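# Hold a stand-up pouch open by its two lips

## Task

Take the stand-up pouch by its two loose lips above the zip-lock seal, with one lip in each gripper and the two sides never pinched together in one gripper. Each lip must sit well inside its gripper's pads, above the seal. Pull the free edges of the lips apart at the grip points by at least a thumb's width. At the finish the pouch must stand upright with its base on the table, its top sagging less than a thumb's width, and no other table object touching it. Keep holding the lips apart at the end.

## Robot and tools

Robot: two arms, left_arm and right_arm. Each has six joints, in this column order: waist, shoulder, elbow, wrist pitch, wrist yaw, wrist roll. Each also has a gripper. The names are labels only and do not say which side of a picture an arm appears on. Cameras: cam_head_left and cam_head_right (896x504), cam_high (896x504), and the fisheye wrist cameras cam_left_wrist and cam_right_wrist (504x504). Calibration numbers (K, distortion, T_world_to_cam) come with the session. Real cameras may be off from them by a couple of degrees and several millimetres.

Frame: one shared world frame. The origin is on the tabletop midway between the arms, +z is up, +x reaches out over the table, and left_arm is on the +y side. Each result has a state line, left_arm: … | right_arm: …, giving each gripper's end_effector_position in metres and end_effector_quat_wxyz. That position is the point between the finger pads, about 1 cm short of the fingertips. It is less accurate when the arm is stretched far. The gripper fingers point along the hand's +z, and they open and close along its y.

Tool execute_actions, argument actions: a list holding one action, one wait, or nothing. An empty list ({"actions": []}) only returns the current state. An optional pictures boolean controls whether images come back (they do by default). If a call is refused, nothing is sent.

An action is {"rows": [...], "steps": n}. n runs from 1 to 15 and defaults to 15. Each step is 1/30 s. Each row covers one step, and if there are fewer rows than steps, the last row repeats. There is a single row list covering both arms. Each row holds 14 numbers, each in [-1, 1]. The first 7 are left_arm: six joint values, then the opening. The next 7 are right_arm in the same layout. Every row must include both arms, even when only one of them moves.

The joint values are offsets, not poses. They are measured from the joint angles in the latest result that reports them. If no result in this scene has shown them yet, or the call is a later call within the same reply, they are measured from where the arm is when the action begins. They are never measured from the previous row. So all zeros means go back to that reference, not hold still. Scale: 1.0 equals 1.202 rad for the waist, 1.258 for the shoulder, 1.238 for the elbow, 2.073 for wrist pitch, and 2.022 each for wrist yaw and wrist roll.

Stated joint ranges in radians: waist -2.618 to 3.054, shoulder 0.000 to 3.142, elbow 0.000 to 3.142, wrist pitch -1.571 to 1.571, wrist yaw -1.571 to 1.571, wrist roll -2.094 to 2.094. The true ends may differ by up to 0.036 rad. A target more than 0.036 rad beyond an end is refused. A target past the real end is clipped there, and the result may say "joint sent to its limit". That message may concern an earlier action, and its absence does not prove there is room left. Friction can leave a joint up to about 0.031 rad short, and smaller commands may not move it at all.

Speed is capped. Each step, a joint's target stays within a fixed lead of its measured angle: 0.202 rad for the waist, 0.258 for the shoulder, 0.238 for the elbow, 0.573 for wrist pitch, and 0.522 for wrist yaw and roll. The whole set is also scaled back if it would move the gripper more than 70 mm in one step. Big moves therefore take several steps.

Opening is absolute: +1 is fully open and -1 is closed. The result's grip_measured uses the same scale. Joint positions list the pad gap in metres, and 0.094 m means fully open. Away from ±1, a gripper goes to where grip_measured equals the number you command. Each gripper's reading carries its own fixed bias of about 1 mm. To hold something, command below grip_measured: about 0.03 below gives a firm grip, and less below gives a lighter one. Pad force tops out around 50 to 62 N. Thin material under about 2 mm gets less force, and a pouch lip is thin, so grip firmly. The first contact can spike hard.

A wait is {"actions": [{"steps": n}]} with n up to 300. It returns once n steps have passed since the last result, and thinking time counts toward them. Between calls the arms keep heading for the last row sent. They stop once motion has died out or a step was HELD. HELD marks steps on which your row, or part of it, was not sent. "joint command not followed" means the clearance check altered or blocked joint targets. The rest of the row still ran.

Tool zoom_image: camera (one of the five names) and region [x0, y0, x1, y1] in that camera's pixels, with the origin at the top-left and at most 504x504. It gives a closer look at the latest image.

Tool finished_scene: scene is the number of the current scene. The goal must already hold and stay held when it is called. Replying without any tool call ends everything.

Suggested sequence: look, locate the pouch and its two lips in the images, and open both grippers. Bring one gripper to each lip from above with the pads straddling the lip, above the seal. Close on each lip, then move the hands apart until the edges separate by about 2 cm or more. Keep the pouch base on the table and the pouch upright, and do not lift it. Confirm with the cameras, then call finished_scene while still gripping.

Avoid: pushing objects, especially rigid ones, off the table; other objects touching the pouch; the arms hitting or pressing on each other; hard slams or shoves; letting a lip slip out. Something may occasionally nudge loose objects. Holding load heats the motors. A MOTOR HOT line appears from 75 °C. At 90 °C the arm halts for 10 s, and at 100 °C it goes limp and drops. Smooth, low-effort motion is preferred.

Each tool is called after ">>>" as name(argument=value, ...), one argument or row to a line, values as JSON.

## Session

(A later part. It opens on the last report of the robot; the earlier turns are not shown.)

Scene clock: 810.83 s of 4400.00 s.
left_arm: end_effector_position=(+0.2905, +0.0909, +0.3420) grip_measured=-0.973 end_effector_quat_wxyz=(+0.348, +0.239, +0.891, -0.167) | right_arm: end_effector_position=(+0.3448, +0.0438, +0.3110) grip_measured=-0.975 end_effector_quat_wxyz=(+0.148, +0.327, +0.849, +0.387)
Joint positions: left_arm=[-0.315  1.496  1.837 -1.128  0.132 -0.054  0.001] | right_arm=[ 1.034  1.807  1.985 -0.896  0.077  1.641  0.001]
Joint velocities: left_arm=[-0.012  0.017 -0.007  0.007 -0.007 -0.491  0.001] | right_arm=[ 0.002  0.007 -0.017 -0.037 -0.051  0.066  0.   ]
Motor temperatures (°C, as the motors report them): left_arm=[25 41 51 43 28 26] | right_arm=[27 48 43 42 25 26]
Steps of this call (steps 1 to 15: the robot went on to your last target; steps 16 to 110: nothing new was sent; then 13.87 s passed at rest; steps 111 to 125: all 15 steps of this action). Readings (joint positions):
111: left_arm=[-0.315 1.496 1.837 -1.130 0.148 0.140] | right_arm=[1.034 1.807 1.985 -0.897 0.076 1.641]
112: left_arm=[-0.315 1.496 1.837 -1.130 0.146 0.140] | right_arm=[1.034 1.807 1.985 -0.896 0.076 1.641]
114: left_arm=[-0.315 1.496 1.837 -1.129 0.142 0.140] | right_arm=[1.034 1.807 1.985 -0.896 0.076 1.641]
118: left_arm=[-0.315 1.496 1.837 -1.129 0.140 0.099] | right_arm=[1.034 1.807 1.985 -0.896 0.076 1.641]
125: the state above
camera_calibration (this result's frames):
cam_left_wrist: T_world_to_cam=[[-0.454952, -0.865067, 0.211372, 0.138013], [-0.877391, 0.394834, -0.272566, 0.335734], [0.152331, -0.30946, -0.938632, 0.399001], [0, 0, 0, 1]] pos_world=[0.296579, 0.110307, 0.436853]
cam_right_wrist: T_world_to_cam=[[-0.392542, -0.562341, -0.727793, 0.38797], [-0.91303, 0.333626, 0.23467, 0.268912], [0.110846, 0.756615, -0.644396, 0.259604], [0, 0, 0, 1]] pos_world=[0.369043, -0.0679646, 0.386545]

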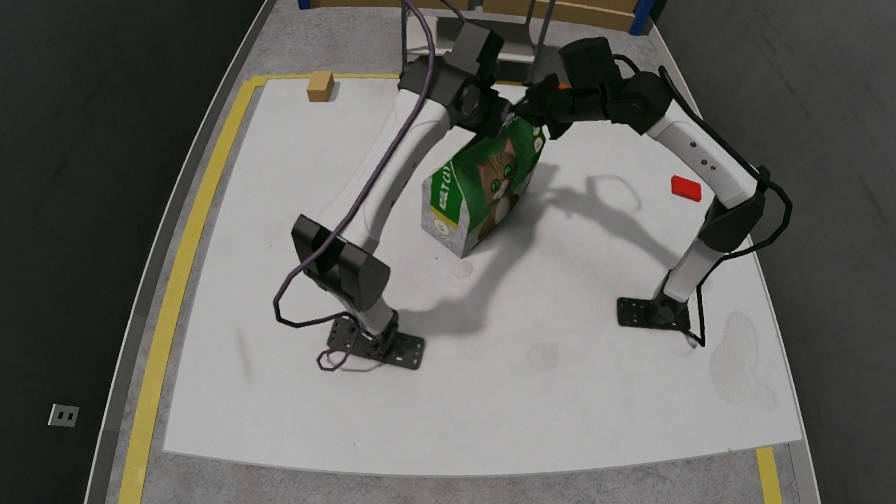

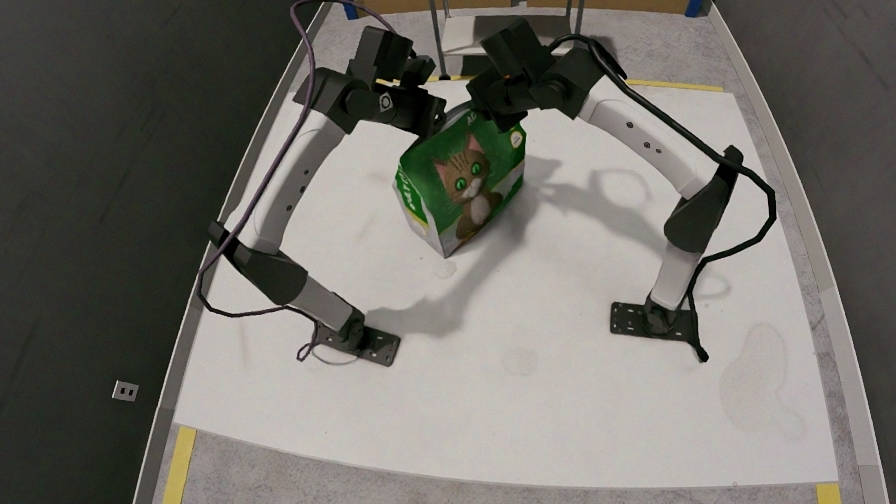

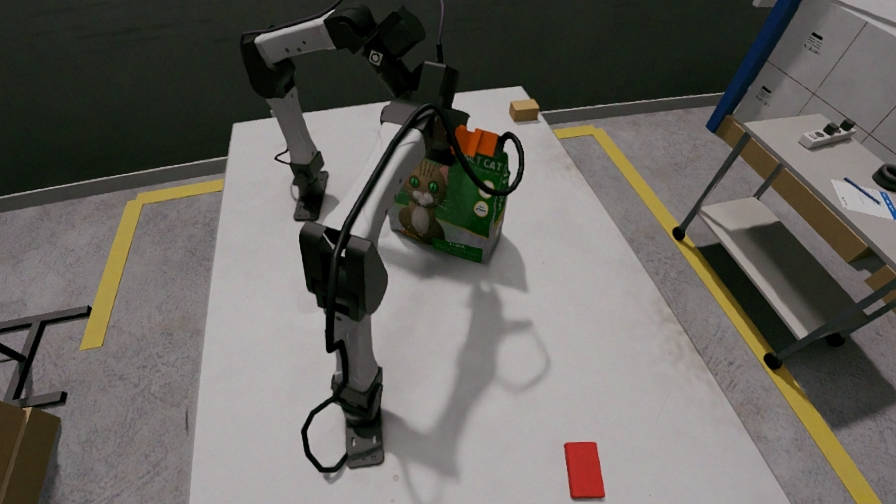

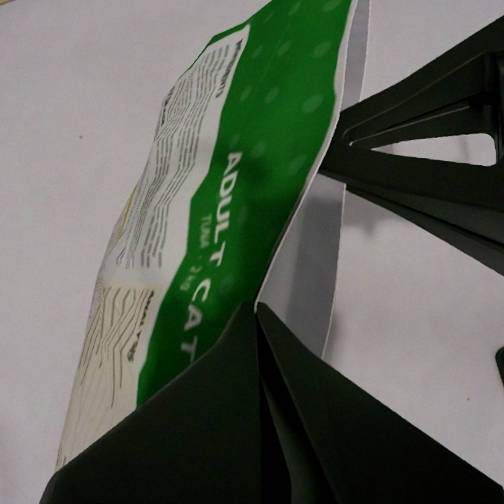

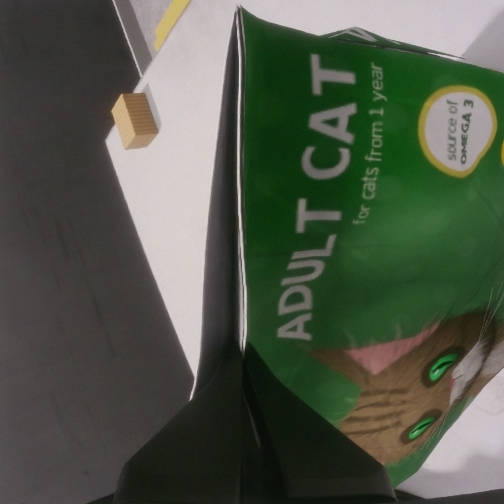

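>>> execute_actions(
  actions=[
    {"rows": [[0,0,0,0,0.003,-0.05,-1, 0,0,0,0,0,0,-1],[0,0,0,0,0.004,-0.062,-1, 0,0,0,0,0,0,-1],[0,0,0,0,0.005,-0.074,-1, 0,0,0,0,0,0,-1],[0,0,0,0,0.006,-0.086,-1, 0,0,0,0,0,0,-1],[0,0,0,0,0.007,-0.098,-1, 0,0,0,0,0,0,-1],[0,0,0,0,0.008,-0.110,-1, 0,0,0,0,0,0,-1],[0,0,0,0,0.008,-0.122,-1, 0,0,0,0,0,0,-1],[0,0,0,0,0.008,-0.134,-1, 0,0,0,0,0,0,-1],[0,0,0,0,0.008,-0.146,-1, 0,0,0,0,0,0,-1],[0,0,0,0,0.008,-0.158,-1, 0,0,0,0,0,0,-1],[0,0,0,0,0.008,-0.170,-1, 0,0,0,0,0,0,-1],[0,0,0,0,0.008,-0.180,-1, 0,0,0,0,0,0,-1]], "steps": 15},
  ],
)

>>> execute_actions(
  actions=[
    {"steps": 15},
  ],
)

Scene clock: 834.80 s of 4400.00 s.
left_arm: end_effector_position=(+0.2919, +0.0931, +0.3416) grip_measured=-0.973 end_effector_quat_wxyz=(+0.321, +0.100, +0.918, -0.211) | right_arm: end_effector_position=(+0.3450, +0.0440, +0.3114) grip_measured=-0.975 end_effector_quat_wxyz=(+0.148, +0.327, +0.849, +0.388)
Joint positions: left_arm=[-0.315  1.496  1.837 -1.129  0.117 -0.356  0.001] | right_arm=[ 1.034  1.807  1.985 -0.894  0.077  1.641  0.001]
Joint velocities: left_arm=[-0.007 -0.007 -0.007 -0.022  0.022 -0.271  0.   ] | right_arm=[-0.007  0.002 -0.012 -0.022 -0.007  0.022 -0.   ]
Motor temperatures (°C, as the motors report them): left_arm=[25 41 51 43 28 26] | right_arm=[27 48 43 43 25 26]
Steps of this call (steps 1 to 30: the robot went on to your last target; steps 31 to 120: nothing new was sent; then 19.47 s passed at rest; steps 121 to 135: all 15 steps of this action). Readings (joint positions):
121: left_arm=[-0.315 1.496 1.837 -1.128 0.126 -0.126] | right_arm=[1.034 1.807 1.985 -0.896 0.077 1.641]
122: left_arm=[-0.315 1.496 1.837 -1.128 0.124 -0.133] | right_arm=[1.034 1.807 1.985 -0.896 0.077 1.641]
124: left_arm=[-0.315 1.496 1.837 -1.128 0.124 -0.157] | right_arm=[1.034 1.807 1.985 -0.895 0.077 1.641]
128: left_arm=[-0.315 1.496 1.837 -1.128 0.122 -0.228] | right_arm=[1.034 1.807 1.985 -0.895 0.077 1.641]
135: the state above
camera_calibration (this result's frames):
cam_left_wrist: T_world_to_cam=[[-0.21617, -0.89342, 0.39379, 0.0112637], [-0.970026, 0.150672, -0.190651, 0.357757], [0.110999, -0.4232, -0.899211, 0.408314], [0, 0, 0, 1]] pos_world=[0.304146, 0.128958, 0.430932]
cam_right_wrist: T_world_to_cam=[[-0.391723, -0.561219, -0.7291, 0.388513], [-0.913294, 0.333265, 0.234157, 0.269178], [0.11157, 0.757607, -0.643105, 0.258928], [0, 0, 0, 1]] pos_world=[0.36914, -0.0678323, 0.386752]

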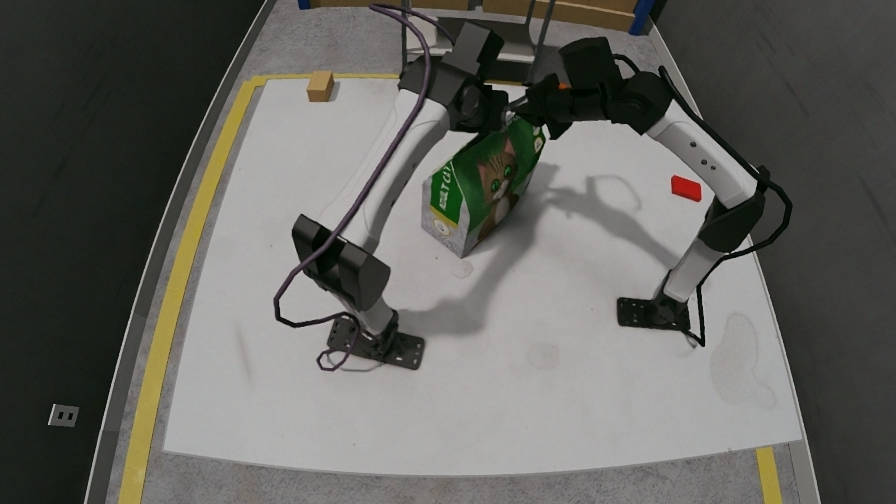

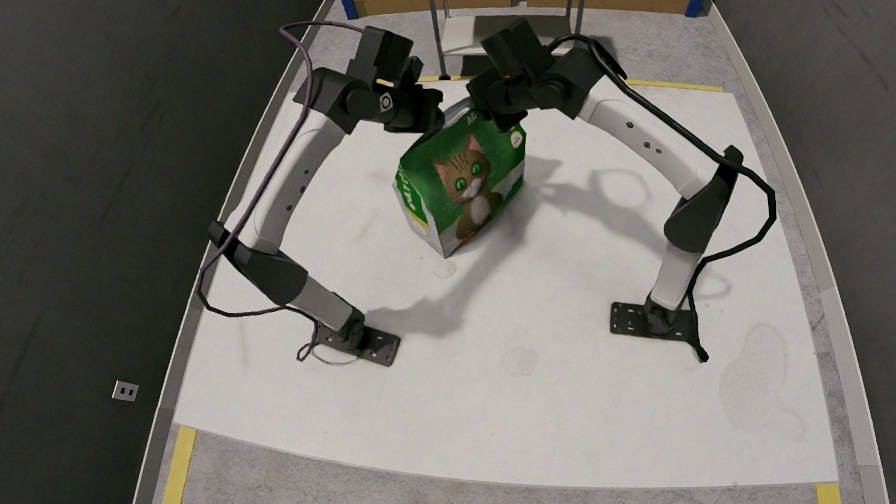

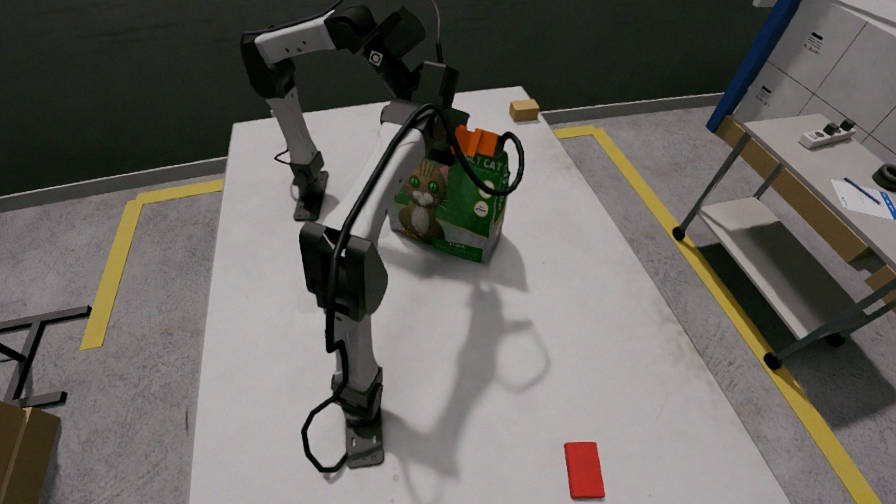

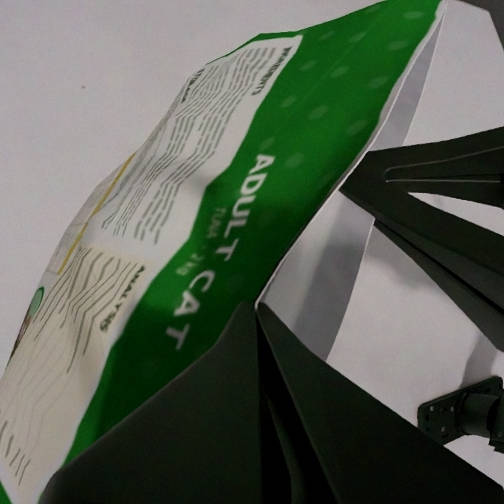

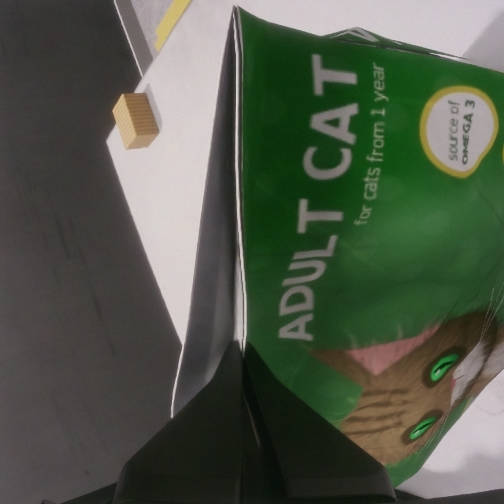

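Scene clock: 835.30 s of 4400.00 s.
left_arm: end_effector_position=(+0.2919, +0.0933, +0.3414) grip_measured=-0.973 end_effector_quat_wxyz=(+0.317, +0.080, +0.920, -0.217) | right_arm: end_effector_position=(+0.3451, +0.0442, +0.3116) grip_measured=-0.975 end_effector_quat_wxyz=(+0.148, +0.327, +0.849, +0.389)
Joint positions: left_arm=[-0.315  1.496  1.837 -1.13   0.115 -0.399  0.001] | right_arm=[ 1.034  1.807  1.985 -0.893  0.077  1.641  0.001]
Joint velocities: left_arm=[-0.007 -0.002  0.002  0.051 -0.066 -0.037  0.001] | right_arm=[-0.002 -0.007 -0.007 -0.022 -0.11  -0.037 -0.   ]
Motor temperatures (°C, as the motors report them): left_arm=[25 41 51 43 28 26] | right_arm=[27 48 43 43 25 26]
Steps of this call (steps 1 to 15: the robot went on to your last target). Readings (joint positions):
1: left_arm=[-0.315 1.496 1.837 -1.129 0.116 -0.365] | right_arm=[1.034 1.807 1.985 -0.894 0.077 1.641]
2: left_arm=[-0.315 1.496 1.837 -1.129 0.116 -0.372] | right_arm=[1.034 1.807 1.985 -0.894 0.077 1.641]
4: left_arm=[-0.315 1.496 1.837 -1.129 0.116 -0.383] | right_arm=[1.034 1.807 1.985 -0.894 0.077 1.641]
8: left_arm=[-0.315 1.496 1.837 -1.129 0.115 -0.393] | right_arm=[1.034 1.807 1.985 -0.893 0.077 1.641]
15: the state above
camera_calibration (this result's frames):
cam_left_wrist: T_world_to_cam=[[-0.180494, -0.890641, 0.41735, -0.00713457], [-0.977727, 0.116261, -0.174738, 0.357744], [0.107107, -0.439594, -0.891788, 0.408423], [0, 0, 0, 1]] pos_world=[0.304744, 0.131594, 0.429715]
cam_right_wrist: T_world_to_cam=[[-0.391231, -0.560544, -0.729882, 0.388838], [-0.913451, 0.333048, 0.233849, 0.269338], [0.112003, 0.758201, -0.642329, 0.258521], [0, 0, 0, 1]] pos_world=[0.369197, -0.0677531, 0.386877]

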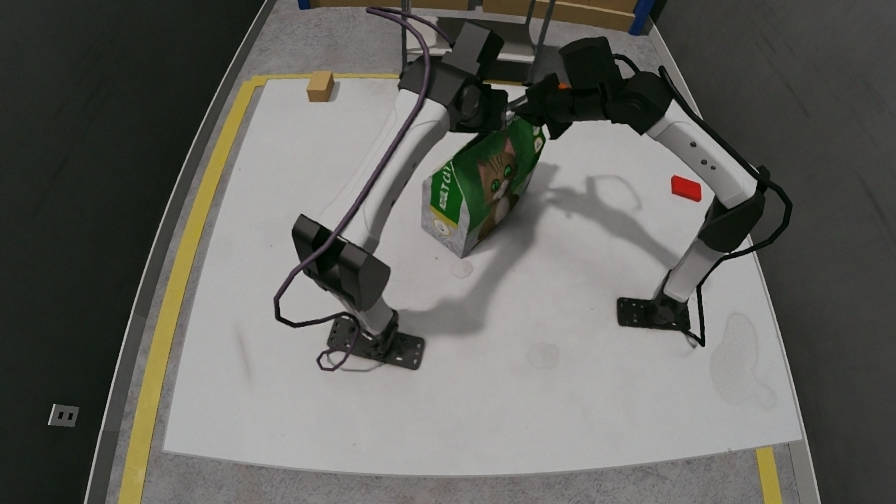

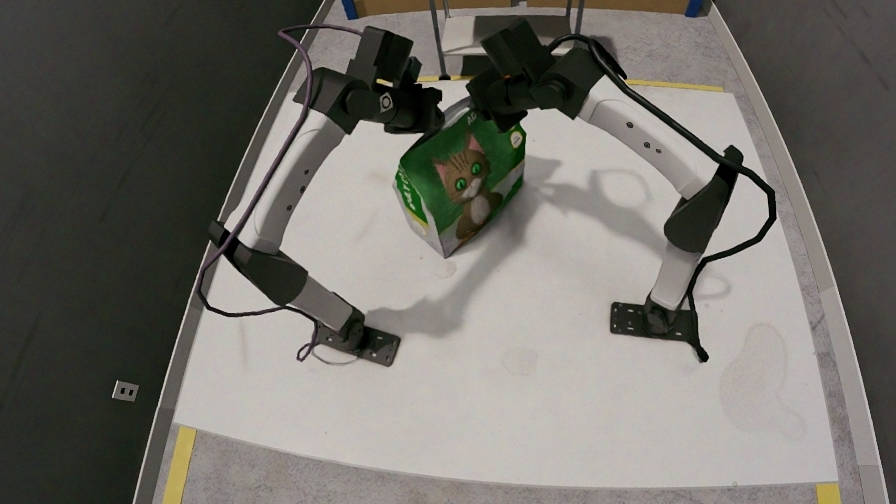

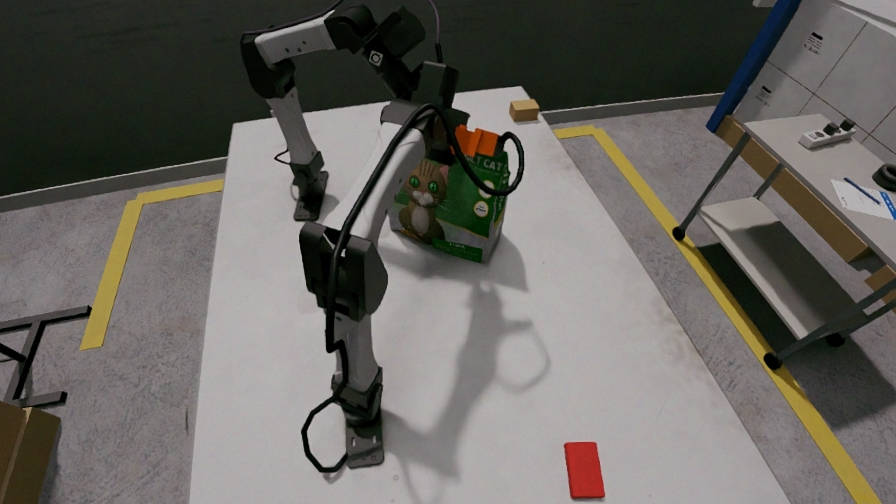

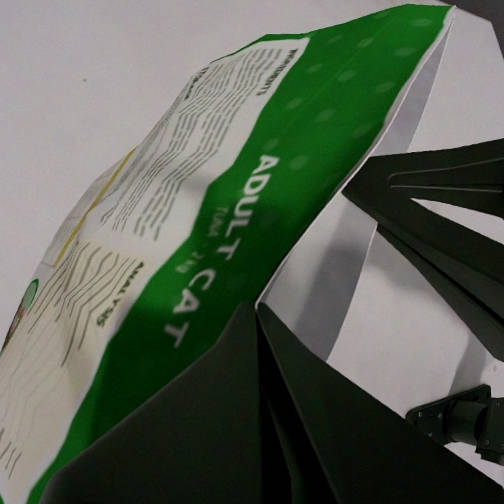

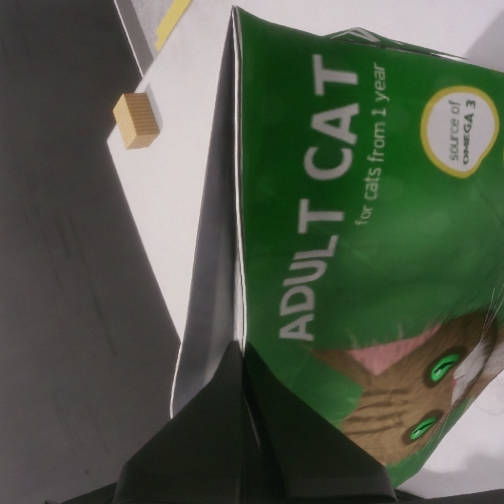

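>>> zoom_image(
  camera="cam_left_wrist",
  region=[240, 100, 480, 340],
)

>>> zoom_image(
  camera="cam_right_wrist",
  region=[120, 220, 360, 460],
)

>>> zoom_image(
  camera="cam_head_right",
  region=[380, 50, 560, 170],
)

Region (240, 100, 480, 340) of cam_left_wrist's 504x504 image, scaled by 2.100, with more detail than that image has.

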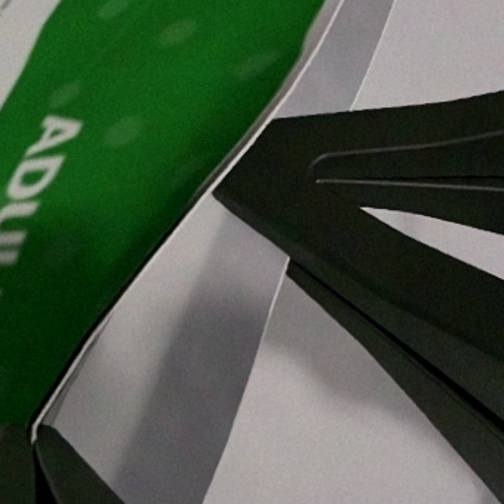

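Region (120, 220, 360, 460) of cam_right_wrist's 504x504 image, scaled by 2.100, with more detail than that image has.

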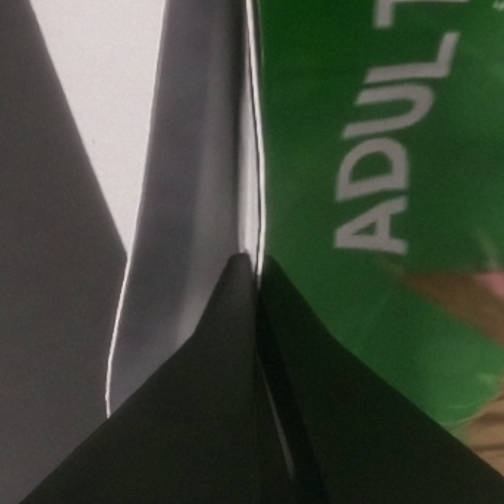

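Region (380, 50, 560, 170) of cam_head_right's 896x504 image, scaled by 2.800, with more detail than that image has.

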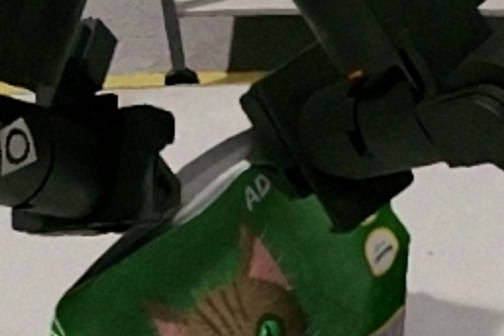

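>>> execute_actions(
  actions=[
    {"rows": [[0,0,0,0,0,0,-1, 0,-0.010,0,-0.008,0,0,-1],[0,0,0,0,0,0,-1, 0,-0.016,0,-0.012,0,0,-1],[0,0,0,0,0,0,-1, 0,-0.020,0,-0.015,0,0,-1],[0,0,0,0,0,0,-1, 0,-0.023,0,-0.018,0,0,-1],[0,0,0,0,0,0,-1, 0,-0.025,0,-0.021,0,0,-1],[0,0,0,0,0,0,-1, 0,-0.027,0,-0.024,0,0,-1],[0,0,0,0,0,0,-1, 0,-0.029,0,-0.027,0,0,-1],[0,0,0,0,0,0,-1, 0,-0.030,0,-0.030,0,0,-1],[0,0,0,0,0,0,-1, 0,-0.031,0,-0.033,0,0,-1],[0,0,0,0,0,0,-1, 0,-0.032,0,-0.036,0,0,-1]], "steps": 15},
  ],
)

Scene clock: 872.13 s of 4400.00 s.
left_arm: end_effector_position=(+0.2918, +0.0932, +0.3415) grip_measured=-0.973 end_effector_quat_wxyz=(+0.317, +0.082, +0.920, -0.217) | right_arm: end_effector_position=(+0.3429, +0.0412, +0.3130) grip_measured=-0.975 end_effector_quat_wxyz=(+0.148, +0.327, +0.850, +0.387)
Joint positions: left_arm=[-0.315  1.496  1.837 -1.13   0.116 -0.395  0.001] | right_arm=[ 1.034  1.799  1.985 -0.906  0.077  1.641  0.001]
Joint velocities: left_arm=[-0.037  0.002  0.017 -0.051  0.007  0.007 -0.   ] | right_arm=[ 0.002 -0.007  0.007  0.007 -0.051  0.007  0.001]
Motor temperatures (°C, as the motors report them): left_arm=[25 41 51 43 29 26] | right_arm=[27 49 43 43 25 26]
Steps of this call (steps 1 to 15: the robot went on to your last target; steps 16 to 110: nothing new was sent; then 32.67 s passed at rest; steps 111 to 125: all 15 steps of this action). Readings (joint positions):
111: left_arm=[-0.315 1.496 1.837 -1.130 0.112 -0.399] | right_arm=[1.034 1.807 1.985 -0.893 0.077 1.641]
112: left_arm=[-0.315 1.496 1.837 -1.130 0.109 -0.398] | right_arm=[1.034 1.806 1.985 -0.893 0.077 1.641]
114: left_arm=[-0.315 1.496 1.837 -1.130 0.109 -0.396] | right_arm=[1.034 1.803 1.985 -0.894 0.077 1.641]
118: left_arm=[-0.315 1.496 1.837 -1.130 0.109 -0.395] | right_arm=[1.034 1.803 1.985 -0.898 0.077 1.641]
125: the state above
camera_calibration (this result's frames):
cam_left_wrist: T_world_to_cam=[[-0.184281, -0.890766, 0.415424, -0.00547368], [-0.97703, 0.119999, -0.176103, 0.3576], [0.107016, -0.438334, -0.892419, 0.408518], [0, 0, 0, 1]] pos_world=[0.30466, 0.13128, 0.429817]
cam_right_wrist: T_world_to_cam=[[-0.39336, -0.563461, -0.726484, 0.387137], [-0.912766, 0.333988, 0.235182, 0.267324], [0.110121, 0.755621, -0.645686, 0.263733], [0, 0, 0, 1]] pos_world=[0.367246, -0.0704281, 0.388668]

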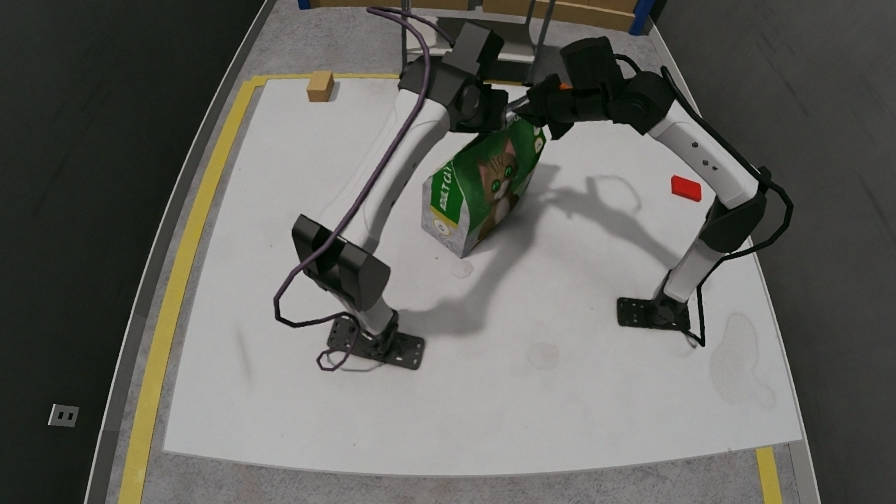

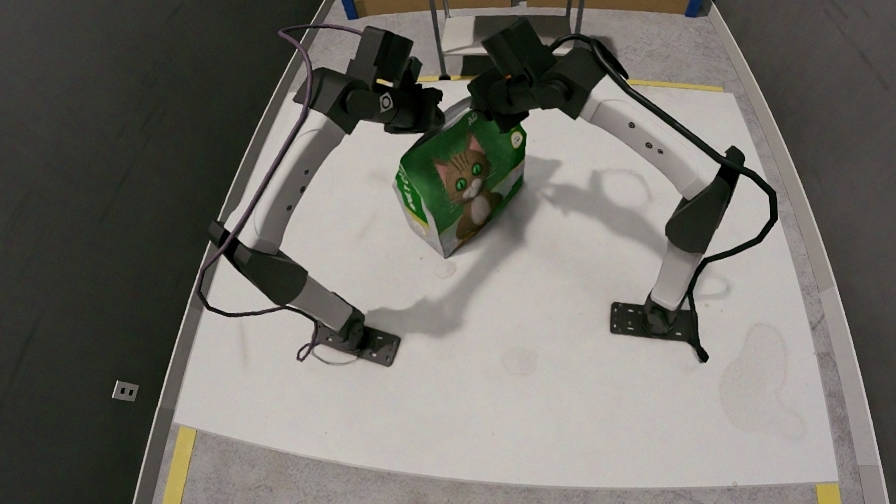

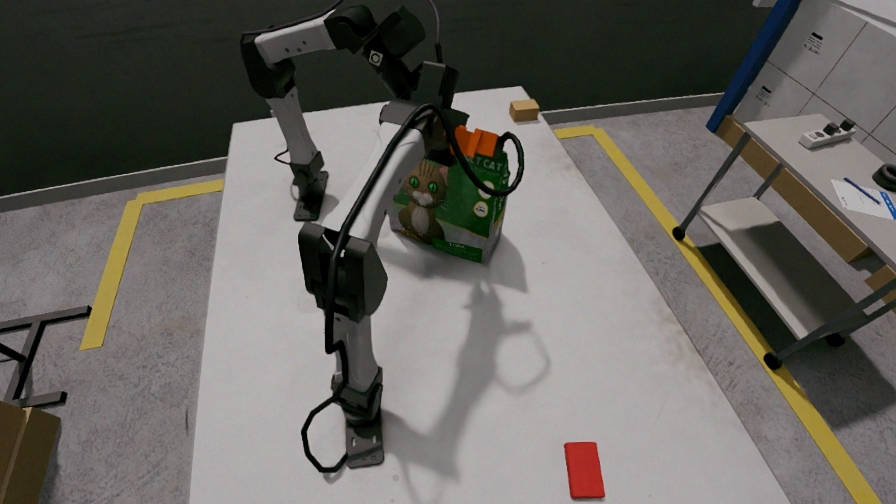

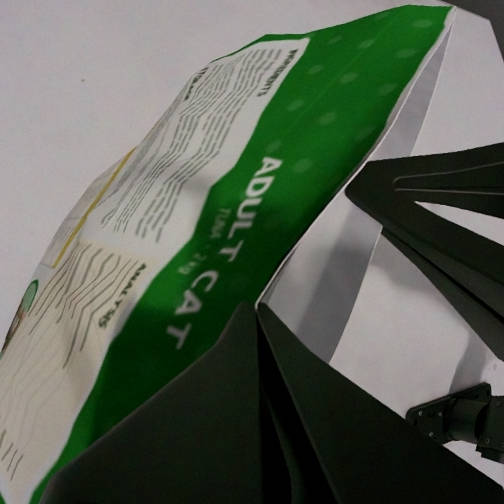

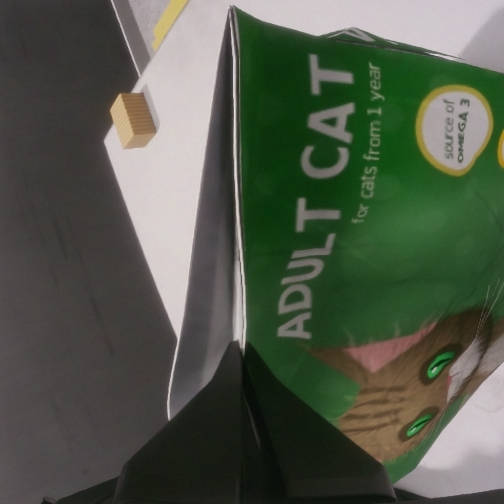

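>>> execute_actions(
  actions=[],
)

Scene clock: 883.13 s of 4400.00 s.
left_arm: end_effector_position=(+0.2917, +0.0931, +0.3415) grip_measured=-0.973 end_effector_quat_wxyz=(+0.317, +0.082, +0.920, -0.217) | right_arm: end_effector_position=(+0.3429, +0.0411, +0.3129) grip_measured=-0.975 end_effector_quat_wxyz=(+0.147, +0.327, +0.850, +0.386)
Joint positions: left_arm=[-0.315  1.496  1.837 -1.13   0.117 -0.395  0.001] | right_arm=[ 1.034  1.799  1.985 -0.906  0.077  1.641  0.001]
Joint velocities: left_arm=[ 0.002 -0.012  0.002 -0.022 -0.051 -0.051 -0.001] | right_arm=[ 0.002  0.002  0.002  0.051 -0.007 -0.037 -0.   ]
Motor temperatures (°C, as the motors report them): left_arm=[25 41 51 43 28 26] | right_arm=[27 51 43 41 25 26]
Steps of this call (steps 1 to 15: the robot went on to your last target; steps 16 to 110: nothing new was sent; then 7.33 s passed at rest). Readings (joint positions):
1: left_arm=[-0.315 1.496 1.837 -1.130 0.116 -0.395] | right_arm=[1.034 1.799 1.985 -0.906 0.077 1.641]
2: left_arm=[-0.315 1.496 1.837 -1.130 0.117 -0.395] | right_arm=[1.034 1.799 1.985 -0.906 0.077 1.641]
4: left_arm=[-0.315 1.496 1.837 -1.130 0.117 -0.395] | right_arm=[1.034 1.799 1.985 -0.906 0.077 1.641]
8: left_arm=[-0.315 1.496 1.837 -1.130 0.117 -0.395] | right_arm=[1.034 1.799 1.985 -0.906 0.077 1.641]
110: the state above
All arms were judged still, so your last target was given up. Only a new action makes them travel on or press farther. Fingers that are still opening or closing keep moving.
camera_calibration (this result's frames):
cam_left_wrist: T_world_to_cam=[[-0.184647, -0.890472, 0.415892, -0.00566779], [-0.977013, 0.120442, -0.175894, 0.357425], [0.106538, -0.43881, -0.892242, 0.408611], [0, 0, 0, 1]] pos_world=[0.30463, 0.131207, 0.429806]
cam_right_wrist: T_world_to_cam=[[-0.393523, -0.563685, -0.726222, 0.387027], [-0.912713, 0.33406, 0.235284, 0.267271], [0.109976, 0.755422, -0.645943, 0.263868], [0, 0, 0, 1]] pos_world=[0.367226, -0.0704547, 0.388627]

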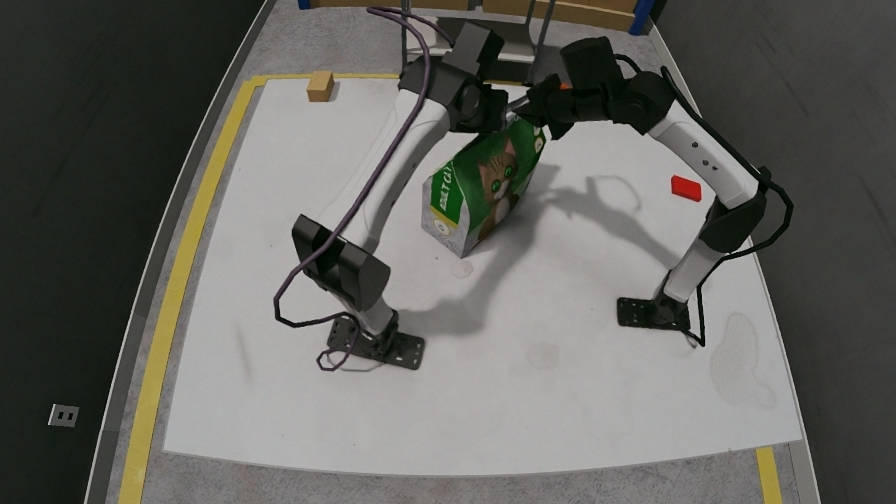

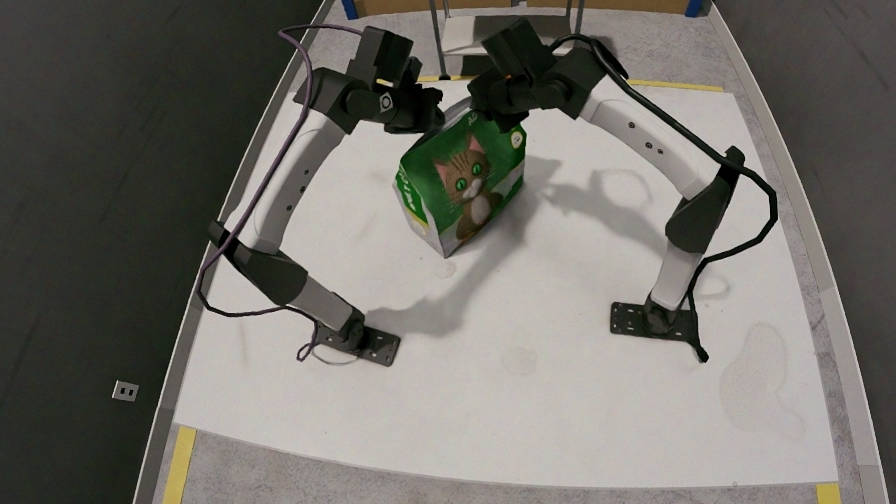

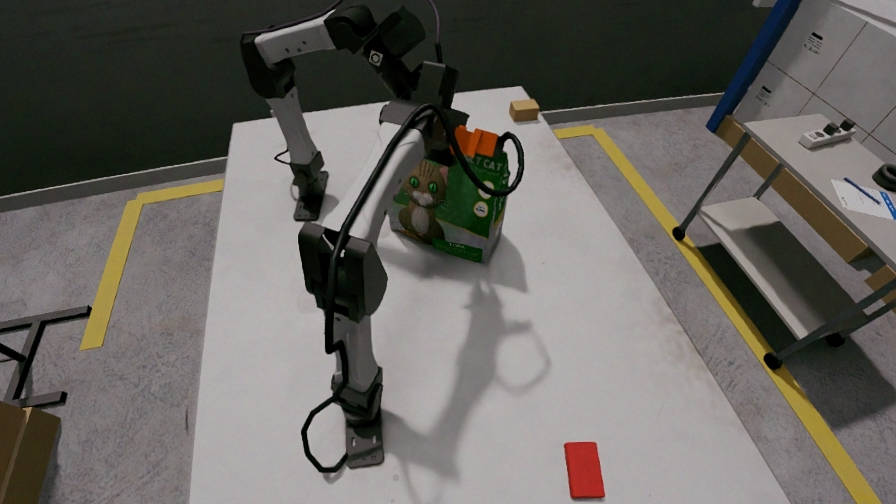

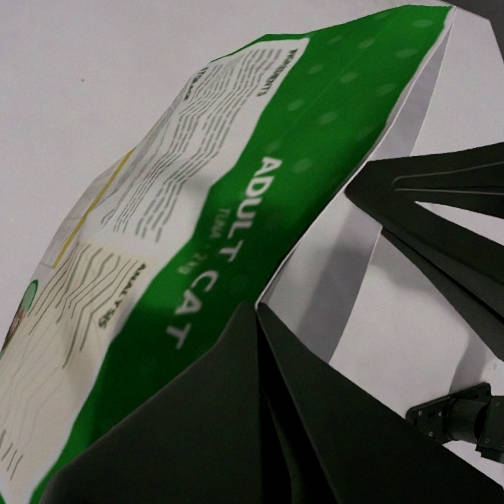

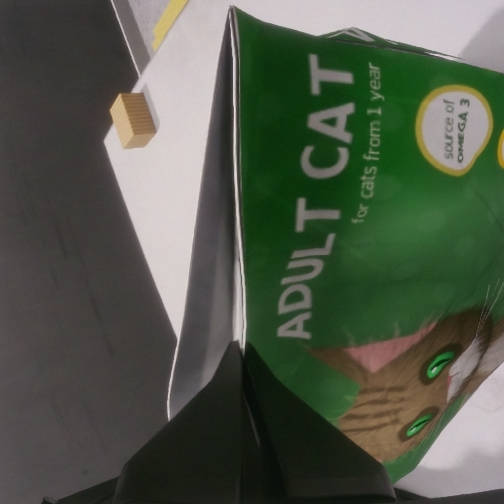

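>>> execute_actions(
  actions=[
    {"rows": [[0,0,0,0,0,0,-1,0,-0.008,0,-0.015,0,0,-1],[0,0,0,0,0,0,-1,0,-0.014,0,-0.025,0,0,-1],[0,0,0,0,0,0,-1,0,-0.02,0,-0.033,0,0,-1],[0,0,0,0,0,0,-1,0,-0.025,0,-0.04,0,0,-1],[0,0,0,0,0,0,-1,0,-0.03,0,-0.046,0,0,-1]], "steps": 15},
  ],
)

Scene clock: 888.10 s of 4400.00 s.
left_arm: end_effector_position=(+0.2905, +0.0914, +0.3417) grip_measured=-0.973 end_effector_quat_wxyz=(+0.315, +0.085, +0.919, -0.222) | right_arm: end_effector_position=(+0.3408, +0.0385, +0.3123) grip_measured=-0.975 end_effector_quat_wxyz=(+0.146, +0.328, +0.852, +0.382)
Joint positions: left_arm=[-0.315  1.496  1.837 -1.13   0.129 -0.392  0.001] | right_arm=[ 1.034  1.795  1.985 -0.921  0.076  1.641  0.001]
Joint velocities: left_arm=[-0.002 -0.002 -0.022  0.007 -0.037 -0.007 -0.001] | right_arm=[-0.002 -0.007  0.002 -0.081 -0.022 -0.007 -0.001]
Motor temperatures (°C, as the motors report them): left_arm=[25 41 51 43 28 26] | right_arm=[27 52 43 41 25 26]
Steps of this call (steps 1 to 90: nothing new was sent; then 1.47 s passed at rest; steps 91 to 105: all 15 steps of this action). Readings (joint positions):
91: left_arm=[-0.315 1.496 1.837 -1.130 0.117 -0.394] | right_arm=[1.034 1.799 1.985 -0.906 0.077 1.641]
92: left_arm=[-0.315 1.496 1.837 -1.130 0.117 -0.393] | right_arm=[1.034 1.799 1.985 -0.906 0.077 1.641]
94: left_arm=[-0.315 1.496 1.837 -1.130 0.118 -0.393] | right_arm=[1.034 1.799 1.985 -0.909 0.077 1.641]
98: left_arm=[-0.315 1.496 1.837 -1.130 0.123 -0.392] | right_arm=[1.034 1.796 1.985 -0.917 0.076 1.641]
105: the state above
camera_calibration (this result's frames):
cam_left_wrist: T_world_to_cam=[[-0.192832, -0.88581, 0.422086, -0.00771146], [-0.976236, 0.129842, -0.173505, 0.354562], [0.0988877, -0.445513, -0.889797, 0.410136], [0, 0, 0, 1]] pos_world=[0.304092, 0.129853, 0.429711]
cam_right_wrist: T_world_to_cam=[[-0.397882, -0.569709, -0.719112, 0.383821], [-0.911369, 0.33544, 0.238509, 0.264874], [0.105339, 0.750275, -0.65268, 0.269579], [0, 0, 0, 1]] pos_world=[0.365716, -0.0724411, 0.388784]

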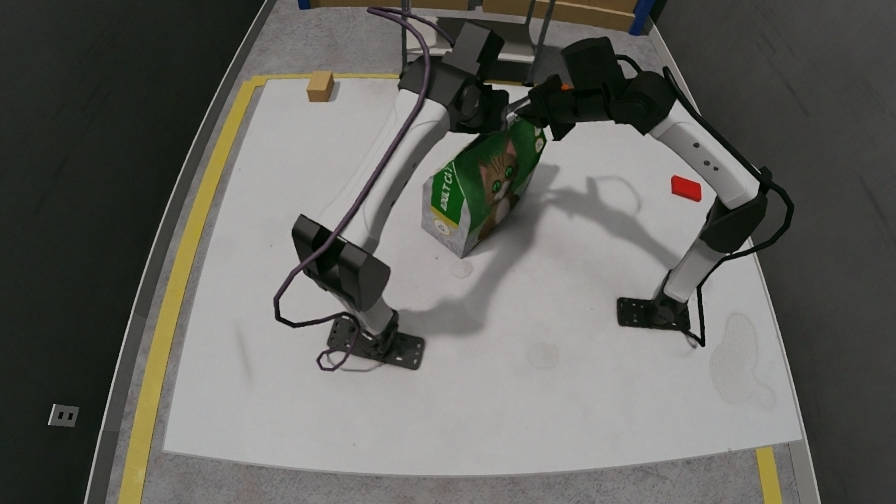

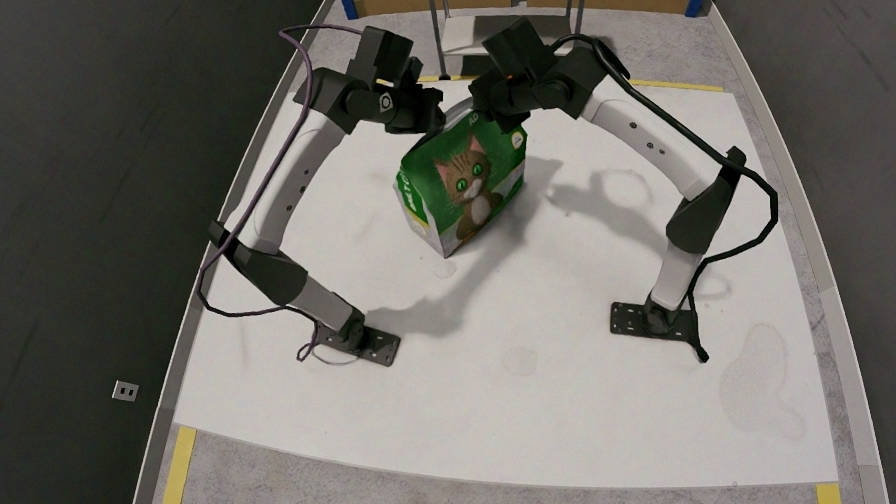

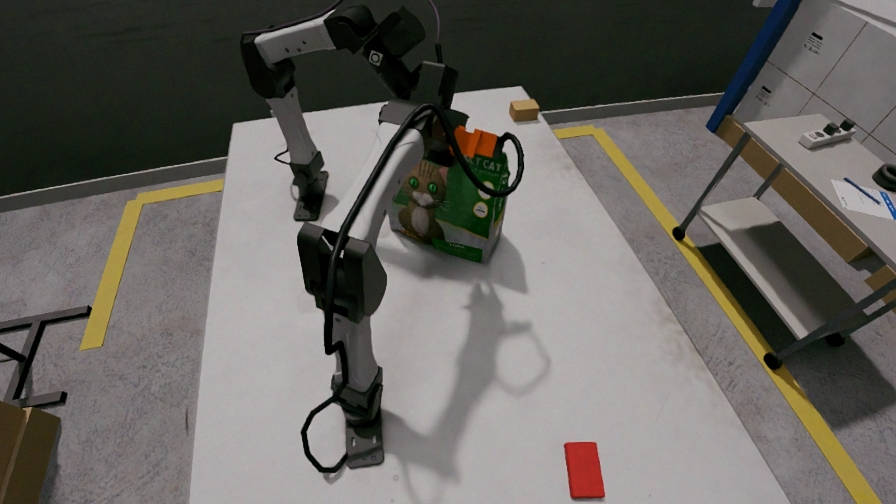

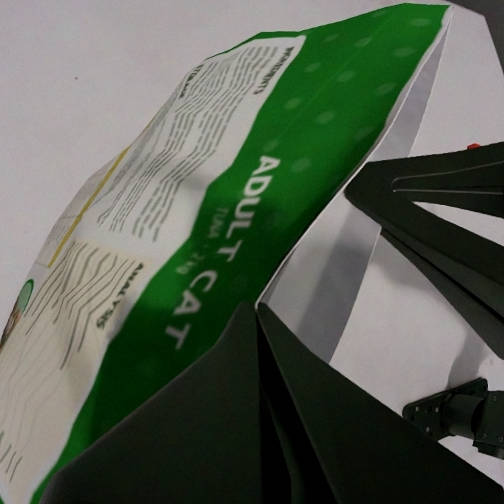

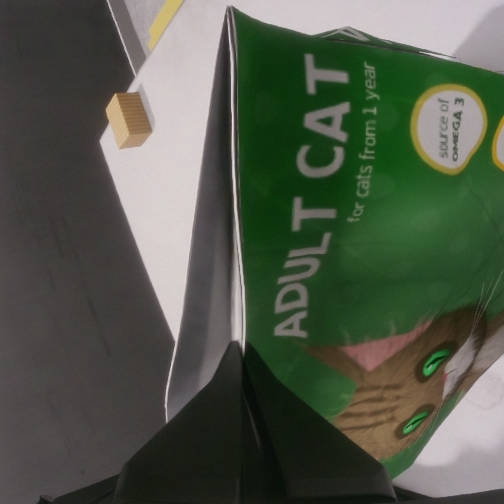

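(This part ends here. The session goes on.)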